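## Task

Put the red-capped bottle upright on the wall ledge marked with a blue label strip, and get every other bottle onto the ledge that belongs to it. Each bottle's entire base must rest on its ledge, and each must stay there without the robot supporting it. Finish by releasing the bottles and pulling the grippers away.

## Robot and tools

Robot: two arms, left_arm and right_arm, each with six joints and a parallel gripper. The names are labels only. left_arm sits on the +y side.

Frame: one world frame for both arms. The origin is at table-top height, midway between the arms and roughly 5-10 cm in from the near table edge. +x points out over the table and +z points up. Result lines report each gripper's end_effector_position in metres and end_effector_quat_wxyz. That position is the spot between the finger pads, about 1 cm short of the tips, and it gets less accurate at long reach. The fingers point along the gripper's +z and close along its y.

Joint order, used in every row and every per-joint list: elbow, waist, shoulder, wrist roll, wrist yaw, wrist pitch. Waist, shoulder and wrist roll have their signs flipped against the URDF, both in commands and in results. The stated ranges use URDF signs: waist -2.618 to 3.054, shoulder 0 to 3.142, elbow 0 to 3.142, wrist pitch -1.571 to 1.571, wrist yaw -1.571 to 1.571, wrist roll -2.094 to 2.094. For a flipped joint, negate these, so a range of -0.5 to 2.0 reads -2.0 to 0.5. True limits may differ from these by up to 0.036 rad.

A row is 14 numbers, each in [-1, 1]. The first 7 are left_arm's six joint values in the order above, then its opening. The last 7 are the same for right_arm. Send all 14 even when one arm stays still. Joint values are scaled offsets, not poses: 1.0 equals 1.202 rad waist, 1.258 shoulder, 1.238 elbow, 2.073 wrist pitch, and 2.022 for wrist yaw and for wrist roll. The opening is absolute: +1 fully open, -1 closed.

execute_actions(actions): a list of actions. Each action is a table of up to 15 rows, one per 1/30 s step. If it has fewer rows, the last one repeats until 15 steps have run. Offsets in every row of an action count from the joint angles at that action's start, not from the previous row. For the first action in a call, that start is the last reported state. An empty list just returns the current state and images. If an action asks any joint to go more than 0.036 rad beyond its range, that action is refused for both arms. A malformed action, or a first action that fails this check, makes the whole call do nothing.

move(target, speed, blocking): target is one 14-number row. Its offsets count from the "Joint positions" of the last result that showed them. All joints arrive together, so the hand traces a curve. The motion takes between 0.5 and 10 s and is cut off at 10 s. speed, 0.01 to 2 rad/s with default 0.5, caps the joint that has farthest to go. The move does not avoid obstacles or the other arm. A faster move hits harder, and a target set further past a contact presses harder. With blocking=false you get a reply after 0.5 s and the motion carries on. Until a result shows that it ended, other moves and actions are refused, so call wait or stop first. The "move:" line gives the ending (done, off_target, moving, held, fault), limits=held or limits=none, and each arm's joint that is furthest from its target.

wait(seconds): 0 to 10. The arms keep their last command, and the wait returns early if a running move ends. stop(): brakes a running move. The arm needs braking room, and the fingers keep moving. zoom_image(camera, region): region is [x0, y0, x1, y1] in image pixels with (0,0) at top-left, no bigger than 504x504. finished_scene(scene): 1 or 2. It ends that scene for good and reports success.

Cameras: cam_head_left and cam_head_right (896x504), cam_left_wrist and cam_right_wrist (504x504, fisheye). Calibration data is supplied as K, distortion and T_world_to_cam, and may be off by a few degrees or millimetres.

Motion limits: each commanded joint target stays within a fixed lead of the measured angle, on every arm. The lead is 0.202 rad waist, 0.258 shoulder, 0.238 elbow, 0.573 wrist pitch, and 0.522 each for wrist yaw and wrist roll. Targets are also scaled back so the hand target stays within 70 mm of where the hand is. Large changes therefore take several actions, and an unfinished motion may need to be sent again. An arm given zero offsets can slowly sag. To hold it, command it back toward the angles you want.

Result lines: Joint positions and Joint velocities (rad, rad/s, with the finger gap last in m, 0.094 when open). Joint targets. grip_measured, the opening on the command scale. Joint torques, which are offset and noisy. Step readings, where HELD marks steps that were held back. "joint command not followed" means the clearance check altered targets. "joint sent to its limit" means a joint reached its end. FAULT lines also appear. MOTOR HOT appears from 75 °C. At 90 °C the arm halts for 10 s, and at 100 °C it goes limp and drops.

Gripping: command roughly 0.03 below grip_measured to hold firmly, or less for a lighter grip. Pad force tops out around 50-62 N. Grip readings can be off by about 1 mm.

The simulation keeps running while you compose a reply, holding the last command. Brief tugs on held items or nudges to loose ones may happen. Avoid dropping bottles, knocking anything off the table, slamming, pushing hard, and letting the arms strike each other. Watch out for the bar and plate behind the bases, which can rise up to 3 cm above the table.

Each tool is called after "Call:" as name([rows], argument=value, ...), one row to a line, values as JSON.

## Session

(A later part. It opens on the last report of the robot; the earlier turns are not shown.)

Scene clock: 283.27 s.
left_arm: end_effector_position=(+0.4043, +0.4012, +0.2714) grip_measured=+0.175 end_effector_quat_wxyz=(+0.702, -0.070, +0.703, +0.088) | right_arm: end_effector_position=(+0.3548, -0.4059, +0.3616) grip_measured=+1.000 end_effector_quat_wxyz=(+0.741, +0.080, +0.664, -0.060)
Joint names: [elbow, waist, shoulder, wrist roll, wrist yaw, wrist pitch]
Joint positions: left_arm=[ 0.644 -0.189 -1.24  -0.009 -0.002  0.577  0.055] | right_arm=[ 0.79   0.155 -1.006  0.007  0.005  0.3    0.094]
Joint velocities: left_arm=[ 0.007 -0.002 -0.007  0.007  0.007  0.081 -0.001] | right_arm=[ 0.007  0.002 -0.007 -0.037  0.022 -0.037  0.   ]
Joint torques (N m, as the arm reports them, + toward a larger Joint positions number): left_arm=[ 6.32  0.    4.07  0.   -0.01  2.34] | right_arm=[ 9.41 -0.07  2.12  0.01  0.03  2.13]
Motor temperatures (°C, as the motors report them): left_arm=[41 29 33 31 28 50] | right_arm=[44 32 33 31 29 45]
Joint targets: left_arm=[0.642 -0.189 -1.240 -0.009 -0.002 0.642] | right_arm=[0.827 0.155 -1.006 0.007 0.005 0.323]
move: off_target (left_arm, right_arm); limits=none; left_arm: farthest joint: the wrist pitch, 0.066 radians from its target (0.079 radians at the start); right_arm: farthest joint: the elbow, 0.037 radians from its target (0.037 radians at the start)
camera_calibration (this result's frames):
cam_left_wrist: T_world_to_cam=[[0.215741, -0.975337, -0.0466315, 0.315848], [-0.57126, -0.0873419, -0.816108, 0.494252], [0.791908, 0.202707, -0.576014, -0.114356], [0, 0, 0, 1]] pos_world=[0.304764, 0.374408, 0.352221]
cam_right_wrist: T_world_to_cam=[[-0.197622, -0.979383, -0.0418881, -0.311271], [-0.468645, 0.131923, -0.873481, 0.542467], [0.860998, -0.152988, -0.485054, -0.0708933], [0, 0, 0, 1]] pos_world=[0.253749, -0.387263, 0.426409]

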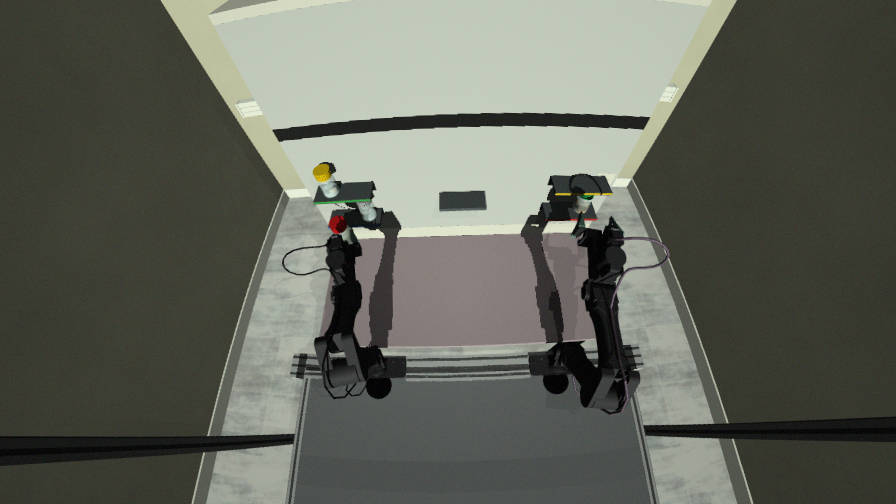

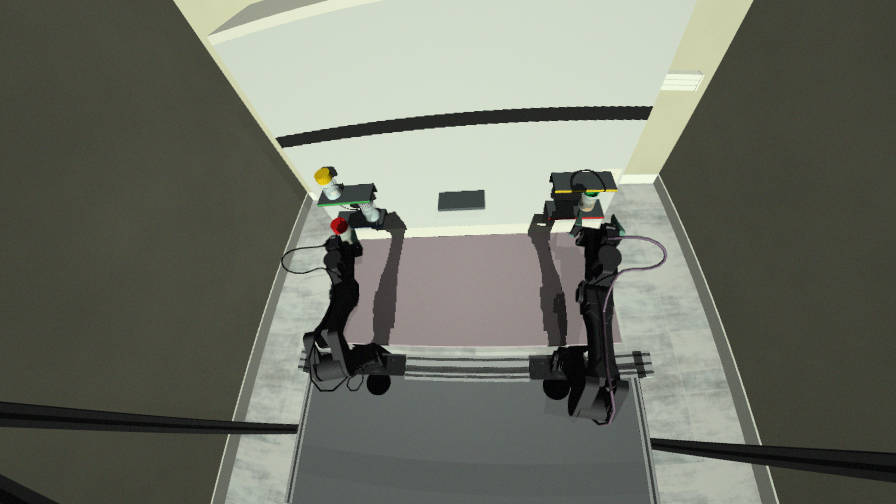

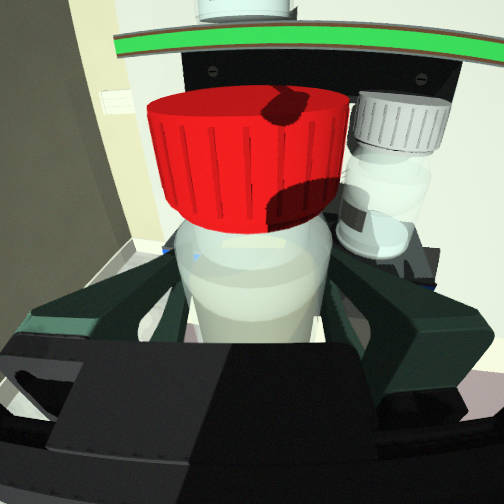

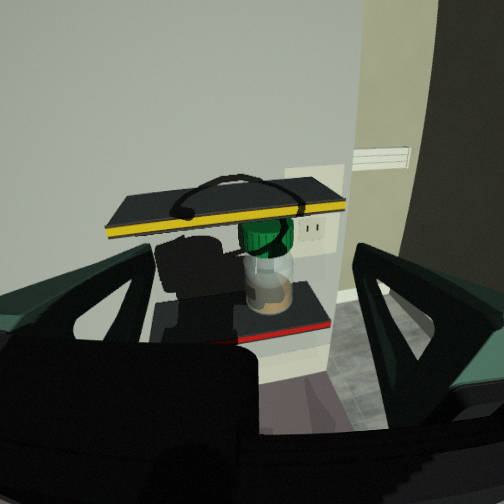

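Call:
move(target=[0.206,0,-0.2075,0,0,0.058,0.12, 0.03,0,0,0,0,0.012,1], speed=0.12)

Scene clock: 294.10 s.
left_arm: end_effector_position=(+0.4654, +0.4149, +0.2739) grip_measured=+0.175 end_effector_quat_wxyz=(+0.702, -0.070, +0.703, +0.088) | right_arm: end_effector_position=(+0.3548, -0.4059, +0.3619) grip_measured=+1.000 end_effector_quat_wxyz=(+0.742, +0.080, +0.663, -0.060)
Joint names: [elbow, waist, shoulder, wrist roll, wrist yaw, wrist pitch]
Joint positions: left_arm=[ 0.852 -0.189 -1.503 -0.009 -0.002  0.631  0.055] | right_arm=[ 0.79   0.155 -1.006  0.007  0.005  0.301  0.094]
Joint velocities: left_arm=[-0.002  0.022  0.017  0.037 -0.022 -0.007  0.   ] | right_arm=[-0.017  0.002 -0.002  0.095  0.007  0.037  0.   ]
Joint torques (N m, as the arm reports them, + toward a larger Joint positions number): left_arm=[ 9.54  0.01  6.41 -0.01 -0.01  2.34] | right_arm=[ 9.35 -0.03  2.17  0.01  0.04  2.13]
Motor temperatures (°C, as the motors report them): left_arm=[41 29 33 31 28 50] | right_arm=[44 32 33 31 29 45]
Joint targets: left_arm=[0.899 -0.189 -1.501 -0.009 -0.002 0.697] | right_arm=[0.827 0.155 -1.006 0.007 0.005 0.325]
move: off_target (left_arm, right_arm); limits=none; left_arm: farthest joint: the wrist pitch, 0.066 radians from its target (0.120 radians at the start); right_arm: farthest joint: the elbow, 0.037 radians from its target (0.037 radians at the start)
camera_calibration (this result's frames):
cam_left_wrist: T_world_to_cam=[[0.215752, -0.975334, -0.0466332, 0.316191], [-0.570957, -0.0872699, -0.816328, 0.532265], [0.792123, 0.20275, -0.575703, -0.164286], [0, 0, 0, 1]] pos_world=[0.365816, 0.388151, 0.354669]
cam_right_wrist: T_world_to_cam=[[-0.197626, -0.979382, -0.0418976, -0.311267], [-0.467657, 0.131758, -0.874035, 0.542483], [0.861534, -0.153138, -0.484054, -0.0713423], [0, 0, 0, 1]] pos_world=[0.253645, -0.38725, 0.426574]

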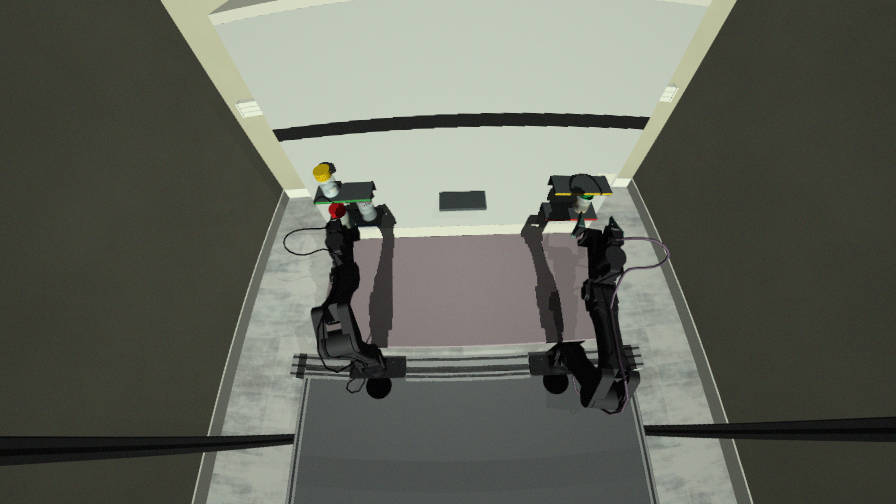

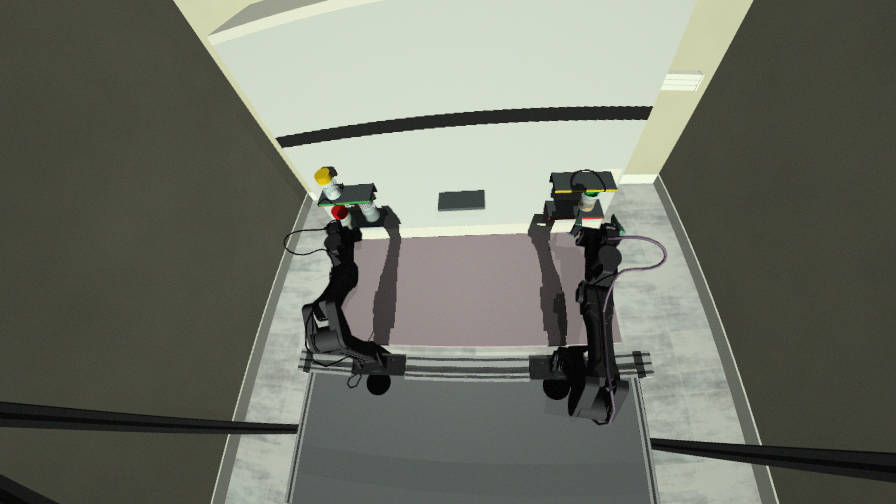

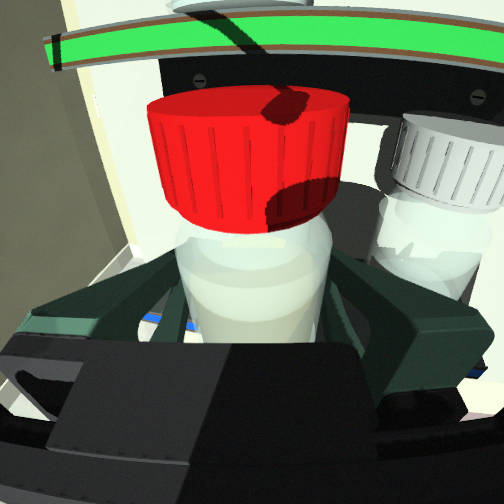

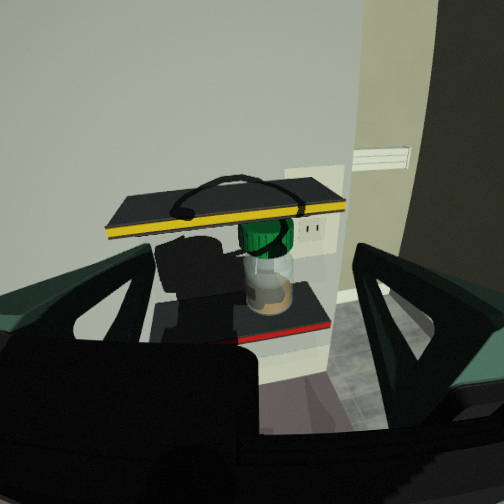

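Call:
move(target=[0.202,0,-0.15,0,0,0.029,0.12, 0.03,0,0,0,0,0.012,1], speed=0.1)

Scene clock: 303.07 s.
left_arm: end_effector_position=(+0.5158, +0.4263, +0.2777) grip_measured=+0.175 end_effector_quat_wxyz=(+0.704, -0.070, +0.701, +0.088) | right_arm: end_effector_position=(+0.3548, -0.4059, +0.3621) grip_measured=+1.000 end_effector_quat_wxyz=(+0.742, +0.080, +0.663, -0.060)
Joint names: [elbow, waist, shoulder, wrist roll, wrist yaw, wrist pitch]
Joint positions: left_arm=[ 1.056 -0.189 -1.695 -0.009 -0.002  0.625  0.055] | right_arm=[ 0.79   0.155 -1.006  0.007  0.005  0.301  0.094]
Joint velocities: left_arm=[ 0.007  0.002  0.007  0.051 -0.007 -0.022  0.001] | right_arm=[ 0.022  0.012 -0.002 -0.11  -0.007 -0.051  0.   ]
Joint torques (N m, as the arm reports them, + toward a larger Joint positions number): left_arm=[ 9.56  0.01  8.3   0.   -0.01  2.36] | right_arm=[9.39 0.02 2.13 0.01 0.03 2.12]
Motor temperatures (°C, as the motors report them): left_arm=[42 29 34 31 28 51] | right_arm=[44 32 33 31 29 45]
Joint targets: left_arm=[1.102 -0.189 -1.691 -0.009 -0.002 0.691] | right_arm=[0.827 0.155 -1.006 0.007 0.005 0.325]
move: off_target (left_arm, right_arm); limits=none; left_arm: farthest joint: the wrist pitch, 0.066 radians from its target (0.060 radians at the start); right_arm: farthest joint: the elbow, 0.037 radians from its target (0.037 radians at the start)
camera_calibration (this result's frames):
cam_left_wrist: T_world_to_cam=[[0.215936, -0.975292, -0.046659, 0.316427], [-0.566095, -0.086116, -0.819829, 0.563127], [0.795555, 0.203444, -0.570704, -0.207753], [0, 0, 0, 1]] pos_world=[0.415734, 0.399369, 0.357867]
cam_right_wrist: T_world_to_cam=[[-0.197628, -0.979381, -0.0419038, -0.311264], [-0.466998, 0.131647, -0.874404, 0.542493], [0.861891, -0.153238, -0.483387, -0.0716417], [0, 0, 0, 1]] pos_world=[0.253576, -0.387242, 0.426684]

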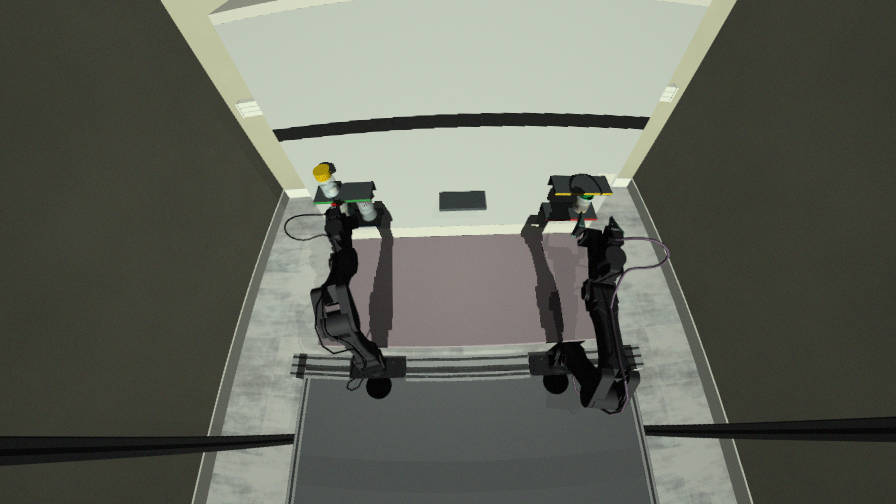

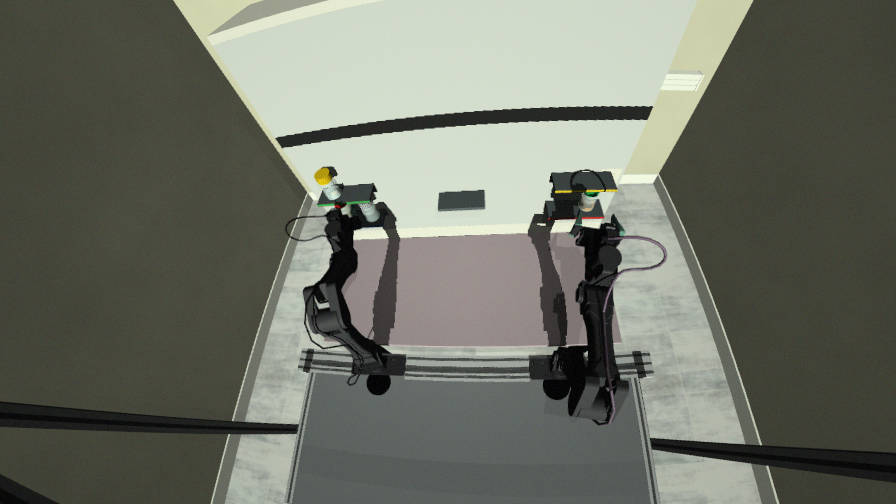

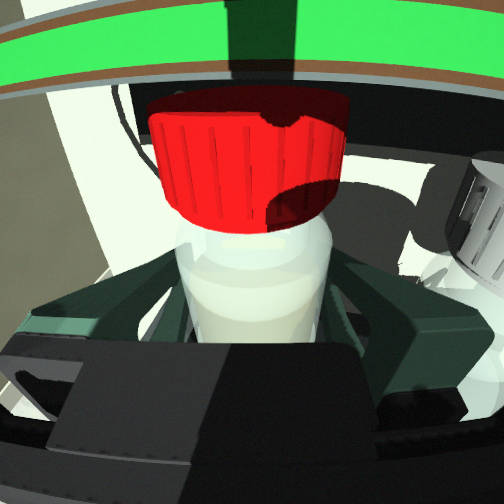

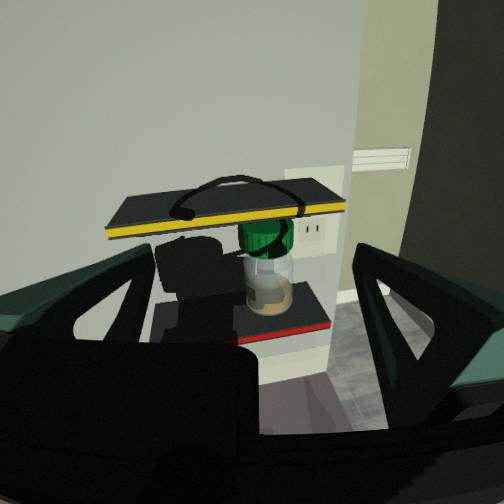

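Call:
move(target=[-0.04,0,0.003,0,0,0.052,0.12, 0.03,0,0,0,0,0.012,1], speed=0.05)

Scene clock: 310.27 s.
left_arm: end_effector_position=(+0.5112, +0.4254, +0.2654) grip_measured=+0.175 end_effector_quat_wxyz=(+0.702, -0.070, +0.703, +0.088) | right_arm: end_effector_position=(+0.3548, -0.4059, +0.3623) grip_measured=+1.000 end_effector_quat_wxyz=(+0.742, +0.080, +0.663, -0.060)
Joint names: [elbow, waist, shoulder, wrist roll, wrist yaw, wrist pitch]
Joint positions: left_arm=[ 1.008 -0.189 -1.695 -0.009 -0.002  0.667  0.055] | right_arm=[ 0.79   0.155 -1.006  0.007  0.005  0.303  0.094]
Joint velocities: left_arm=[-0.007  0.007  0.007 -0.066 -0.081 -0.007  0.001] | right_arm=[-0.002  0.002  0.007  0.007  0.022  0.081  0.   ]
Joint torques (N m, as the arm reports them, + toward a larger Joint positions number): left_arm=[ 6.12  0.    8.24  0.   -0.01  2.36] | right_arm=[ 9.36 -0.04  2.14  0.    0.02  2.11]
Motor temperatures (°C, as the motors report them): left_arm=[42 29 35 31 28 51] | right_arm=[44 32 33 31 29 45]
Joint targets: left_arm=[1.006 -0.189 -1.691 -0.009 -0.002 0.733] | right_arm=[0.827 0.155 -1.006 0.007 0.005 0.326]
move: off_target (left_arm, right_arm); limits=none; left_arm: farthest joint: the wrist pitch, 0.065 radians from its target (0.107 radians at the start); right_arm: farthest joint: the elbow, 0.037 radians from its target (0.037 radians at the start)
camera_calibration (this result's frames):
cam_left_wrist: T_world_to_cam=[[0.215775, -0.975329, -0.0466365, 0.316119], [-0.570351, -0.0871259, -0.816768, 0.55216], [0.792554, 0.202837, -0.575079, -0.208], [0, 0, 0, 1]] pos_world=[0.411565, 0.398617, 0.346113]
cam_right_wrist: T_world_to_cam=[[-0.197631, -0.97938, -0.0419133, -0.31126], [-0.46601, 0.131482, -0.874956, 0.542508], [0.862425, -0.153387, -0.482386, -0.0720907], [0, 0, 0, 1]] pos_world=[0.253472, -0.38723, 0.426849]

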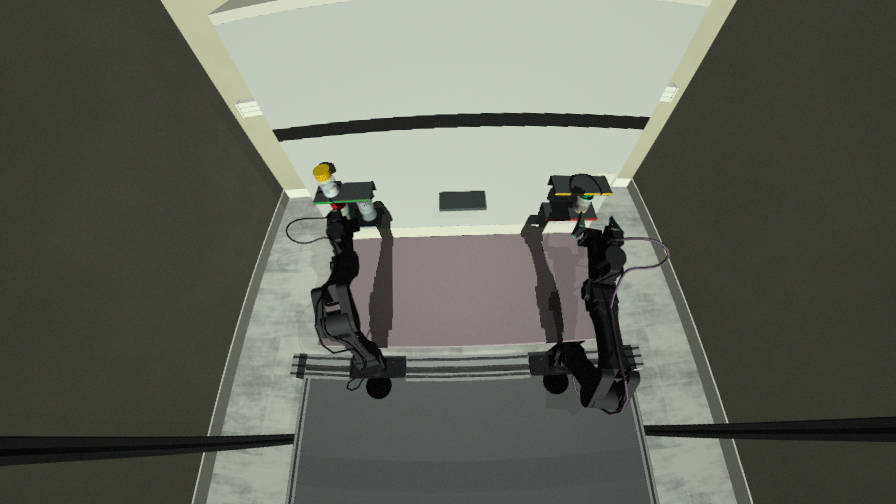

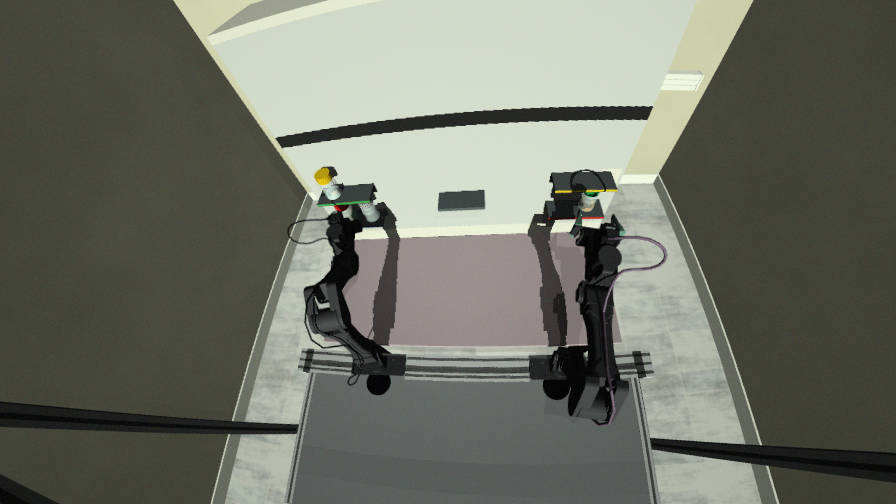

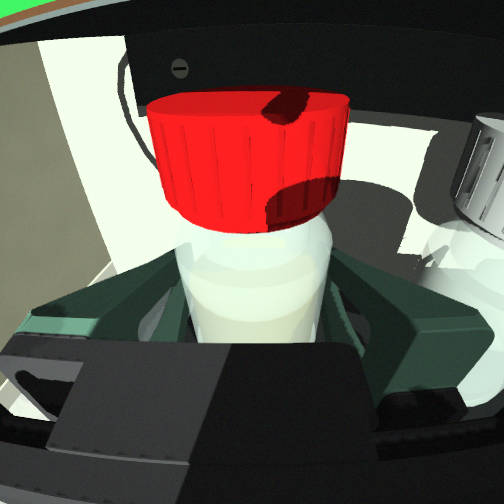

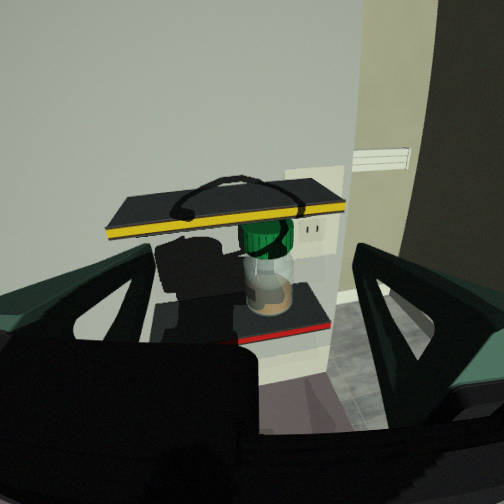

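Call:
move(target=[0,0,-0.024,0,0,0.045,0.12, 0.03,0,0,0,0,0.012,1], speed=0.04)

Scene clock: 317.23 s.
left_arm: end_effector_position=(+0.5153, +0.4264, +0.2625) grip_measured=+0.175 end_effector_quat_wxyz=(+0.708, -0.070, +0.697, +0.089) | right_arm: end_effector_position=(+0.3547, -0.4059, +0.3626) grip_measured=+1.000 end_effector_quat_wxyz=(+0.743, +0.080, +0.662, -0.060)
Joint names: [elbow, waist, shoulder, wrist roll, wrist yaw, wrist pitch]
Joint positions: left_arm=[ 1.008 -0.189 -1.722 -0.009 -0.002  0.712  0.055] | right_arm=[ 0.79   0.155 -1.006  0.007  0.005  0.304  0.094]
Joint velocities: left_arm=[ 0.002 -0.007  0.002 -0.022 -0.051  0.022 -0.   ] | right_arm=[ 0.012 -0.017  0.007 -0.022 -0.081 -0.007  0.   ]
Joint torques (N m, as the arm reports them, + toward a larger Joint positions number): left_arm=[ 6.18  0.    7.89  0.   -0.01  2.19] | right_arm=[ 9.42 -0.05  2.15  0.01  0.05  2.09]
Motor temperatures (°C, as the motors report them): left_arm=[41 29 35 31 28 51] | right_arm=[44 32 33 31 29 45]
Joint targets: left_arm=[1.008 -0.189 -1.725 -0.009 -0.002 0.761] | right_arm=[0.827 0.155 -1.006 0.007 0.005 0.328]
move: off_target (left_arm, right_arm); limits=none; left_arm: farthest joint: the wrist pitch, 0.048 radians from its target (0.092 radians at the start); right_arm: farthest joint: the elbow, 0.037 radians from its target (0.037 radians at the start)
camera_calibration (this result's frames):
cam_left_wrist: T_world_to_cam=[[0.216294, -0.97521, -0.0467058, 0.315749], [-0.556617, -0.0838684, -0.826525, 0.546353], [0.802119, 0.20477, -0.560959, -0.222546], [0, 0, 0, 1]] pos_world=[0.414323, 0.399314, 0.341483]
cam_right_wrist: T_world_to_cam=[[-0.197635, -0.979379, -0.0419227, -0.311256], [-0.465021, 0.131316, -0.875507, 0.542522], [0.862958, -0.153536, -0.481384, -0.0725398], [0, 0, 0, 1]] pos_world=[0.253368, -0.387217, 0.427013]

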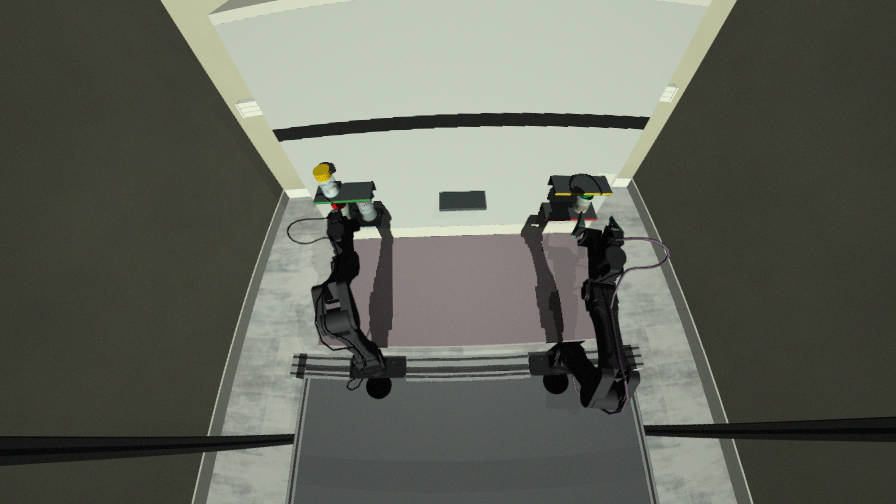

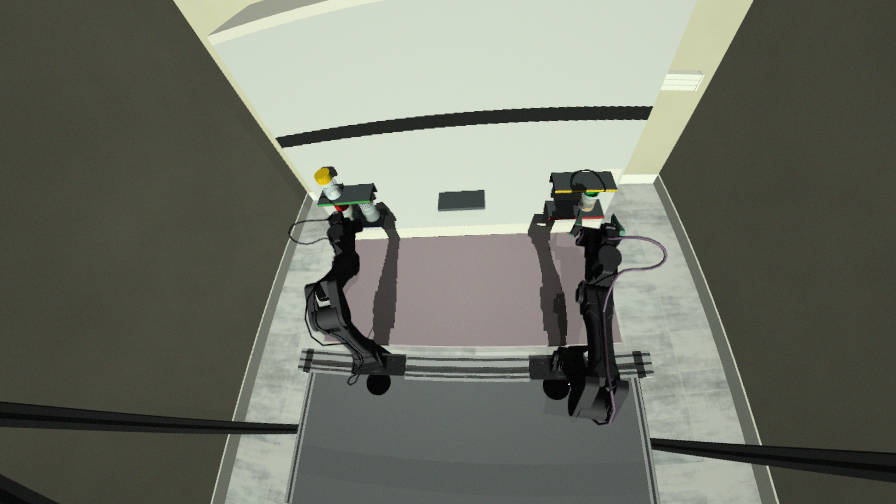

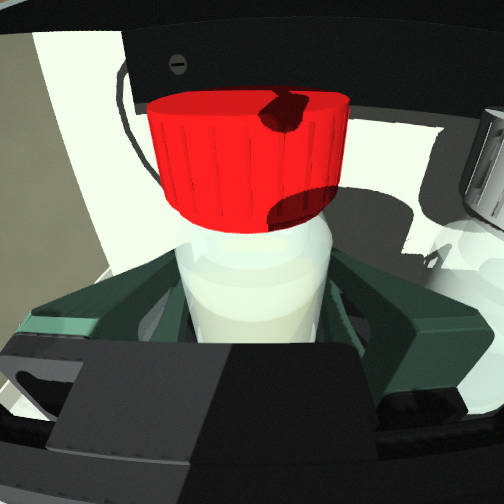

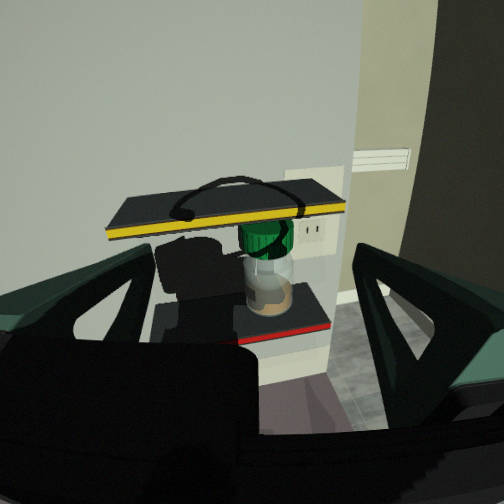

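Call:
execute_actions([
  [[0,0,0,0,0,-0.006,0.12, 0.03,0,0,0,0,0.012,1]],
  [[0,0,0,0,0,0,0.12, 0.03,0,0,0,0,0.012,1]],
])

Scene clock: 322.90 s.
left_arm: end_effector_position=(+0.5153, +0.4264, +0.2620) grip_measured=+0.175 end_effector_quat_wxyz=(+0.707, -0.070, +0.698, +0.089) | right_arm: end_effector_position=(+0.3547, -0.4059, +0.3632) grip_measured=+1.000 end_effector_quat_wxyz=(+0.743, +0.080, +0.661, -0.060)
Joint names: [elbow, waist, shoulder, wrist roll, wrist yaw, wrist pitch]
Joint positions: left_arm=[ 1.008 -0.189 -1.722 -0.009 -0.002  0.71   0.055] | right_arm=[ 0.79   0.155 -1.006  0.007  0.005  0.306  0.094]
Joint velocities: left_arm=[ 0.007 -0.002 -0.002 -0.022 -0.022  0.022  0.   ] | right_arm=[ 0.002  0.017  0.012  0.037 -0.022  0.051  0.   ]
Joint torques (N m, as the arm reports them, + toward a larger Joint positions number): left_arm=[ 6.2   0.    8.12 -0.01 -0.01  1.73] | right_arm=[ 9.39 -0.01  2.15 -0.02  0.04  2.11]
Motor temperatures (°C, as the motors report them): left_arm=[40 29 36 31 28 51] | right_arm=[44 32 33 31 29 45]
Joint targets: left_arm=[1.008 -0.189 -1.722 -0.009 -0.002 0.710] | right_arm=[0.827 0.155 -1.006 0.007 0.005 0.330]
Step readings (joint positions; steps 1 to 15: 1st action; 16 to 30: 2nd action):
0: left_arm=[1.008 -0.189 -1.722 -0.009 -0.002 0.712] | right_arm=[0.790 0.155 -1.006 0.007 0.005 0.304]
1: left_arm=[1.008 -0.189 -1.722 -0.009 -0.002 0.710] | right_arm=[0.790 0.155 -1.006 0.007 0.005 0.304]
2: left_arm=[1.008 -0.189 -1.722 -0.009 -0.002 0.710] | right_arm=[0.790 0.155 -1.006 0.007 0.005 0.304]
4: left_arm=[1.008 -0.189 -1.722 -0.009 -0.002 0.710] | right_arm=[0.790 0.155 -1.006 0.007 0.005 0.305]
8: left_arm=[1.008 -0.189 -1.722 -0.009 -0.002 0.710] | right_arm=[0.790 0.155 -1.006 0.007 0.005 0.305]
15: left_arm=[1.008 -0.189 -1.722 -0.009 -0.002 0.710] | right_arm=[0.790 0.155 -1.006 0.007 0.005 0.305]
16: left_arm=[1.008 -0.189 -1.722 -0.009 -0.002 0.710] | right_arm=[0.790 0.155 -1.006 0.007 0.005 0.305]
17: left_arm=[1.008 -0.189 -1.722 -0.009 -0.002 0.710] | right_arm=[0.790 0.155 -1.006 0.007 0.005 0.305]
19: left_arm=[1.008 -0.189 -1.722 -0.009 -0.002 0.710] | right_arm=[0.790 0.155 -1.006 0.007 0.005 0.306]
23: left_arm=[1.008 -0.189 -1.722 -0.009 -0.002 0.710] | right_arm=[0.790 0.155 -1.006 0.007 0.005 0.306]
30: Joint positions above
camera_calibration (this result's frames):
cam_left_wrist: T_world_to_cam=[[0.216225, -0.975226, -0.0466971, 0.315772], [-0.558457, -0.0843046, -0.825238, 0.546686], [0.800857, 0.204515, -0.562851, -0.221619], [0, 0, 0, 1]] pos_world=[0.414508, 0.399361, 0.341153]
cam_right_wrist: T_world_to_cam=[[-0.197642, -0.979377, -0.0419416, -0.311248], [-0.46304, 0.130984, -0.876605, 0.542549], [0.86402, -0.153833, -0.479379, -0.0734379], [0, 0, 0, 1]] pos_world=[0.253158, -0.387192, 0.427343]

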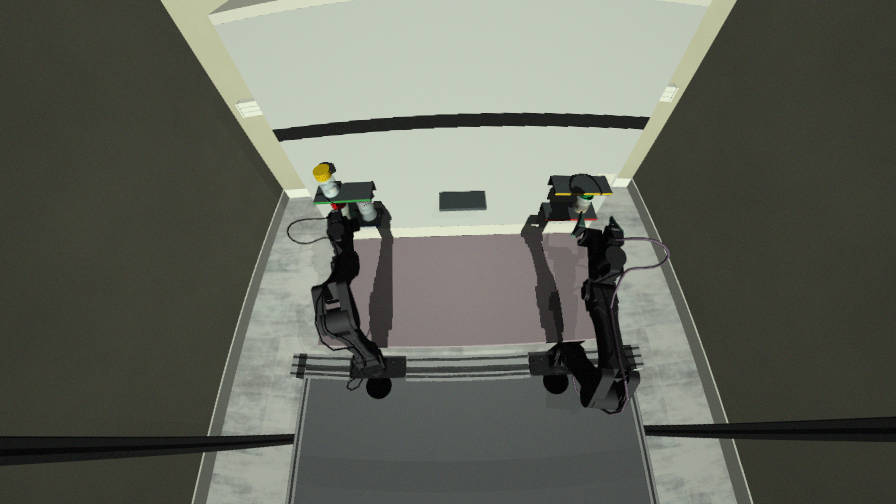

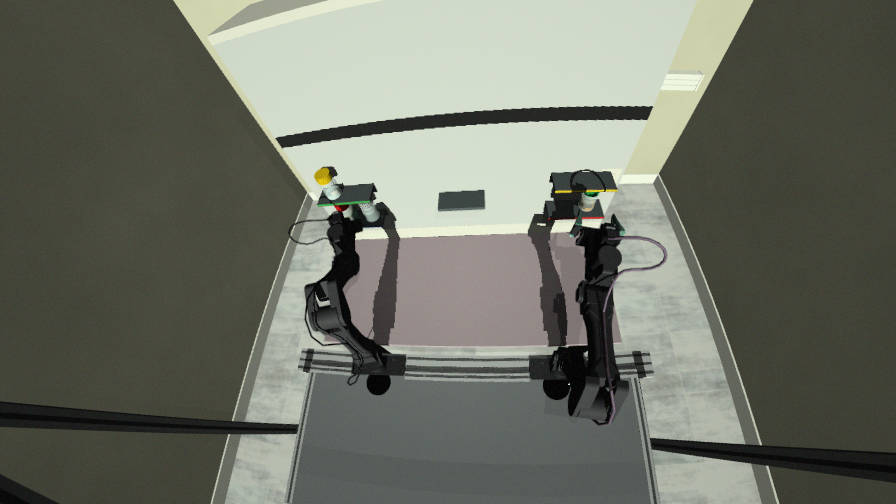

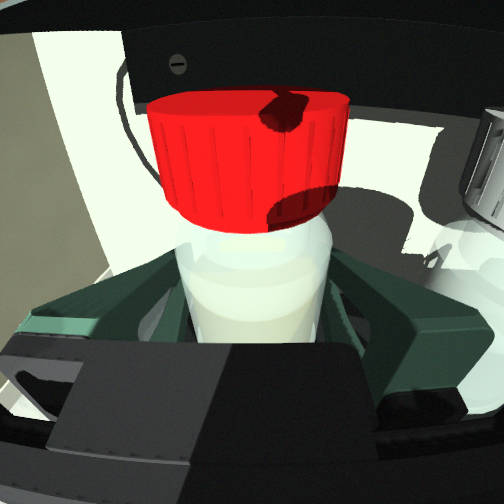

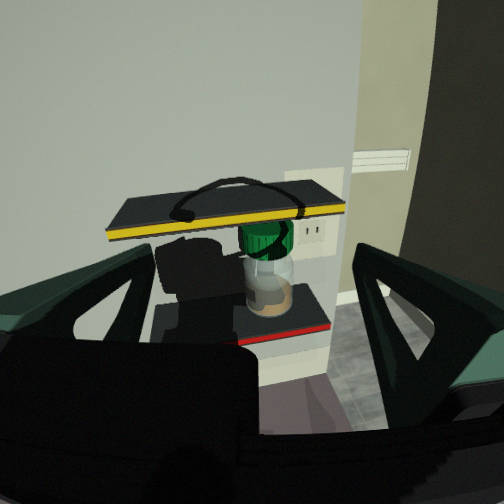

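Supported (pitch holds with no lead). Release gently.

Call:
execute_actions([
  [[0,0,0,0,0,0.008,0.3, 0.03,0,0,0,0,0.012,1]],
  [[0.02,0,0,0,0,0.01,0.55, 0.03,0,0,0,0,0.012,1]],
  [[0.02,0,0,0,0,0.01,0.55, 0.03,0,0,0,0,0.012,1]],
])

Scene clock: 328.37 s.
left_arm: end_effector_position=(+0.5153, +0.4263, +0.2656) grip_measured=+0.548 end_effector_quat_wxyz=(+0.712, -0.069, +0.693, +0.089) | right_arm: end_effector_position=(+0.3545, -0.4059, +0.3641) grip_measured=+1.000 end_effector_quat_wxyz=(+0.745, +0.079, +0.660, -0.061)
Joint names: [elbow, waist, shoulder, wrist roll, wrist yaw, wrist pitch]
Joint positions: left_arm=[ 1.008 -0.189 -1.722 -0.009 -0.002  0.724  0.073] | right_arm=[ 0.79   0.155 -1.006  0.007  0.005  0.31   0.094]
Joint velocities: left_arm=[ 0.007  0.037 -0.002  0.007 -0.037 -0.007  0.   ] | right_arm=[-0.012 -0.007  0.017  0.037 -0.022 -0.066  0.   ]
Joint torques (N m, as the arm reports them, + toward a larger Joint positions number): left_arm=[ 7.9   0.01  8.12  0.   -0.01  1.86] | right_arm=[9.43 0.   2.18 0.01 0.02 2.12]
Motor temperatures (°C, as the motors report them): left_arm=[40 29 36 31 28 50] | right_arm=[45 32 33 31 29 45]
Joint targets: left_arm=[1.033 -0.189 -1.722 -0.009 -0.002 0.739] | right_arm=[0.827 0.155 -1.006 0.007 0.005 0.333]
Step readings (joint positions; steps 1 to 15: 1st action; 16 to 30: 2nd action; 31 to 45: 3rd action):
0: left_arm=[1.008 -0.189 -1.722 -0.009 -0.002 0.710] | right_arm=[0.790 0.155 -1.006 0.007 0.005 0.306]
1: left_arm=[1.008 -0.189 -1.722 -0.009 -0.002 0.710] | right_arm=[0.790 0.155 -1.006 0.007 0.005 0.306]
2: left_arm=[1.008 -0.189 -1.722 -0.009 -0.002 0.711] | right_arm=[0.790 0.155 -1.006 0.007 0.005 0.306]
4: left_arm=[1.008 -0.189 -1.722 -0.009 -0.002 0.711] | right_arm=[0.790 0.155 -1.006 0.007 0.005 0.307]
8: left_arm=[1.008 -0.189 -1.722 -0.009 -0.002 0.712] | right_arm=[0.790 0.155 -1.006 0.007 0.005 0.307]
15: left_arm=[1.008 -0.189 -1.722 -0.009 -0.002 0.712] | right_arm=[0.790 0.155 -1.006 0.007 0.005 0.307]
16: left_arm=[1.008 -0.189 -1.722 -0.009 -0.002 0.712] | right_arm=[0.790 0.155 -1.006 0.007 0.005 0.308]
17: left_arm=[1.008 -0.189 -1.722 -0.009 -0.002 0.714] | right_arm=[0.790 0.155 -1.006 0.007 0.005 0.308]
19: left_arm=[1.008 -0.189 -1.722 -0.009 -0.002 0.716] | right_arm=[0.790 0.155 -1.006 0.007 0.005 0.308]
23: left_arm=[1.008 -0.189 -1.722 -0.009 -0.002 0.717] | right_arm=[0.790 0.155 -1.006 0.007 0.005 0.308]
30: left_arm=[1.008 -0.189 -1.722 -0.009 -0.002 0.718] | right_arm=[0.790 0.155 -1.006 0.007 0.005 0.309]
31: left_arm=[1.008 -0.189 -1.722 -0.009 -0.002 0.719] | right_arm=[0.790 0.155 -1.006 0.007 0.005 0.309]
32: left_arm=[1.008 -0.189 -1.722 -0.009 -0.002 0.720] | right_arm=[0.790 0.155 -1.006 0.007 0.005 0.309]
34: left_arm=[1.008 -0.189 -1.722 -0.009 -0.002 0.722] | right_arm=[0.790 0.155 -1.006 0.007 0.005 0.309]
38: left_arm=[1.008 -0.189 -1.722 -0.009 -0.002 0.724] | right_arm=[0.790 0.155 -1.006 0.007 0.005 0.309]
45: Joint positions above
camera_calibration (this result's frames):
cam_left_wrist: T_world_to_cam=[[0.216664, -0.975126, -0.0467495, 0.315628], [-0.546751, -0.081532, -0.833316, 0.544545], [0.808777, 0.20611, -0.550816, -0.227477], [0, 0, 0, 1]] pos_world=[0.413324, 0.39906, 0.343236]
cam_right_wrist: T_world_to_cam=[[-0.197654, -0.979373, -0.0419731, -0.311235], [-0.459734, 0.130429, -0.878426, 0.54259], [0.865781, -0.154328, -0.476031, -0.074935], [0, 0, 0, 1]] pos_world=[0.252808, -0.387149, 0.42789]

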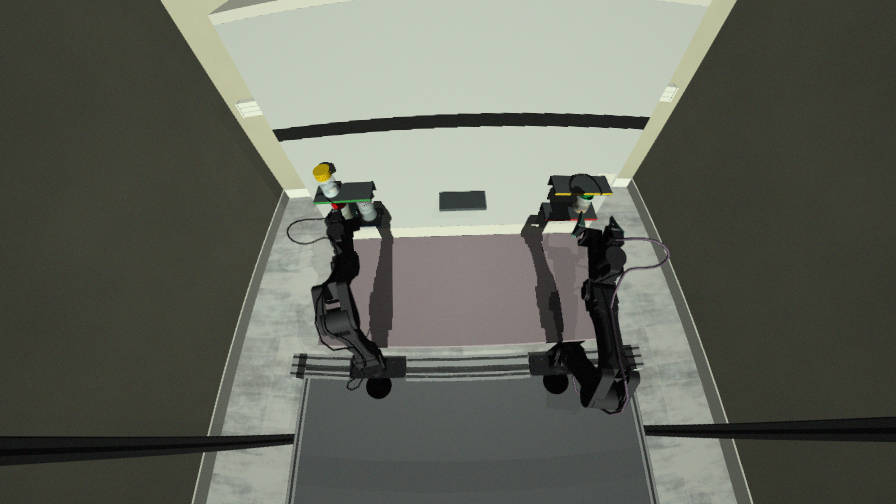

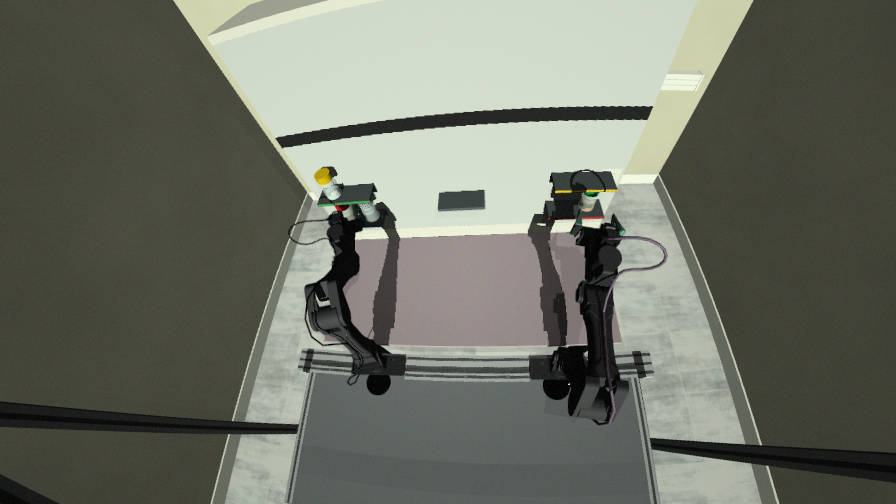

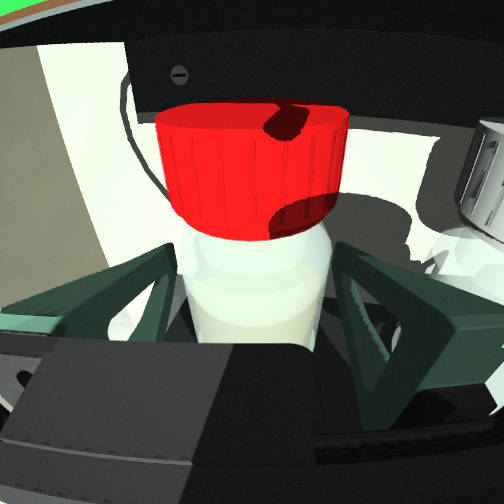

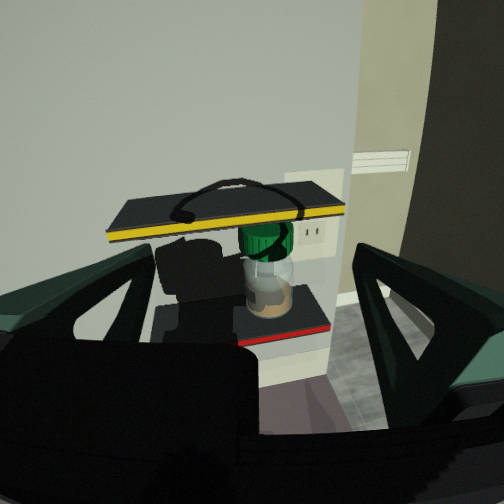

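Call:
move(target=[-0.275,0,0.385,0,0,-0.074,0.55, 0.03,0,0,0,0,0.005,1], speed=0.2)

Scene clock: 335.57 s.
left_arm: end_effector_position=(+0.4106, +0.4024, +0.2858) grip_measured=+0.548 end_effector_quat_wxyz=(+0.713, -0.069, +0.692, +0.089) | right_arm: end_effector_position=(+0.3547, -0.4059, +0.3629) grip_measured=+1.000 end_effector_quat_wxyz=(+0.743, +0.080, +0.662, -0.060)
Joint names: [elbow, waist, shoulder, wrist roll, wrist yaw, wrist pitch]
Joint positions: left_arm=[ 0.683 -0.189 -1.26  -0.009 -0.002  0.589  0.073] | right_arm=[ 0.79   0.155 -1.006  0.007  0.005  0.305  0.094]
Joint velocities: left_arm=[-0.012  0.007  0.002  0.037  0.007  0.007  0.001] | right_arm=[ 0.007  0.017 -0.017  0.081 -0.007 -0.051  0.   ]
Joint torques (N m, as the arm reports them, + toward a larger Joint positions number): left_arm=[ 5.41  0.    6.02  0.   -0.01  1.57] | right_arm=[ 9.41  0.03  2.16 -0.01  0.03  2.02]
Motor temperatures (°C, as the motors report them): left_arm=[40 29 36 31 28 49] | right_arm=[45 32 33 31 29 45]
Joint targets: left_arm=[0.668 -0.189 -1.238 -0.009 -0.002 0.571] | right_arm=[0.827 0.155 -1.006 0.007 0.005 0.320]
move: off_target (left_arm, right_arm); limits=none; left_arm: farthest joint: the shoulder, 0.022 radians from its target (0.484 radians at the start); right_arm: farthest joint: the elbow, 0.037 radians from its target (0.037 radians at the start)
camera_calibration (this result's frames):
cam_left_wrist: T_world_to_cam=[[0.21671, -0.975116, -0.0467546, 0.315871], [-0.545512, -0.0812388, -0.834156, 0.501805], [0.809601, 0.206275, -0.549543, -0.127469], [0, 0, 0, 1]] pos_world=[0.308487, 0.37507, 0.363303]
cam_right_wrist: T_world_to_cam=[[-0.197638, -0.979378, -0.0419321, -0.311252], [-0.464031, 0.13115, -0.876057, 0.542536], [0.86349, -0.153685, -0.480382, -0.0729888], [0, 0, 0, 1]] pos_world=[0.253263, -0.387204, 0.427178]

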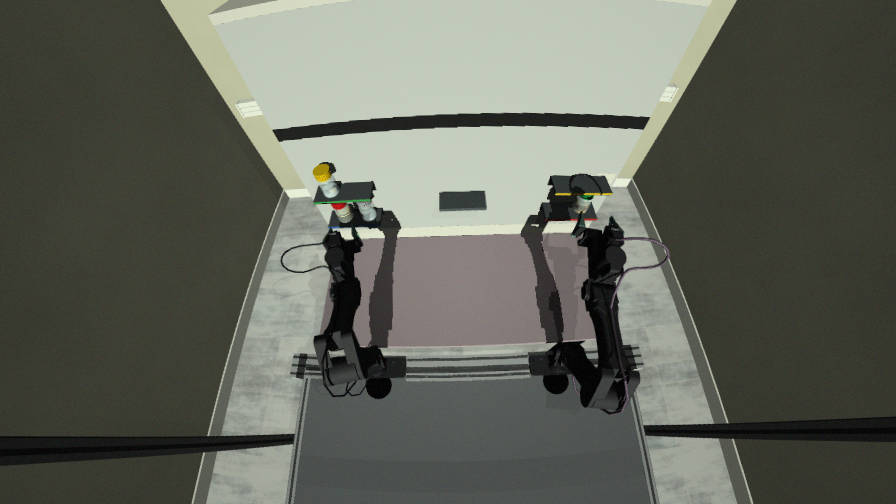

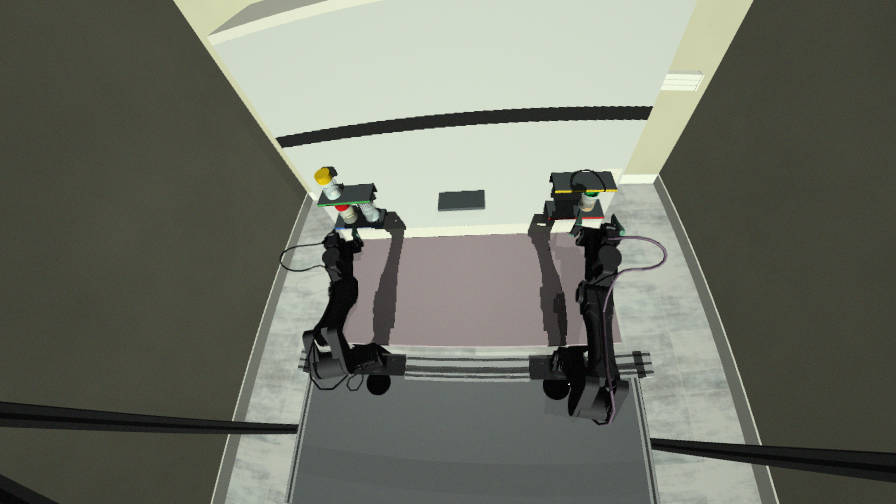

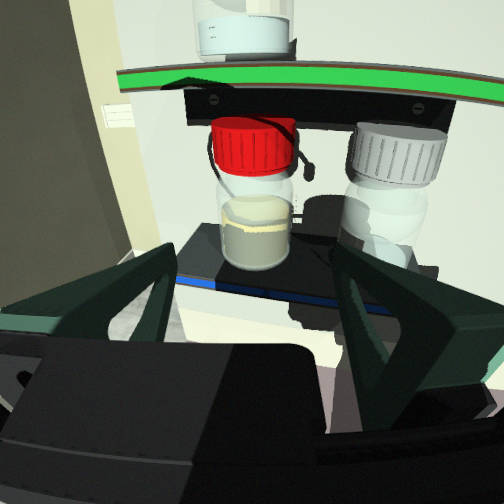

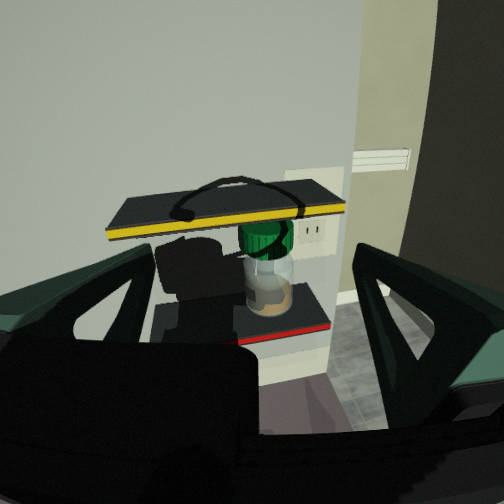

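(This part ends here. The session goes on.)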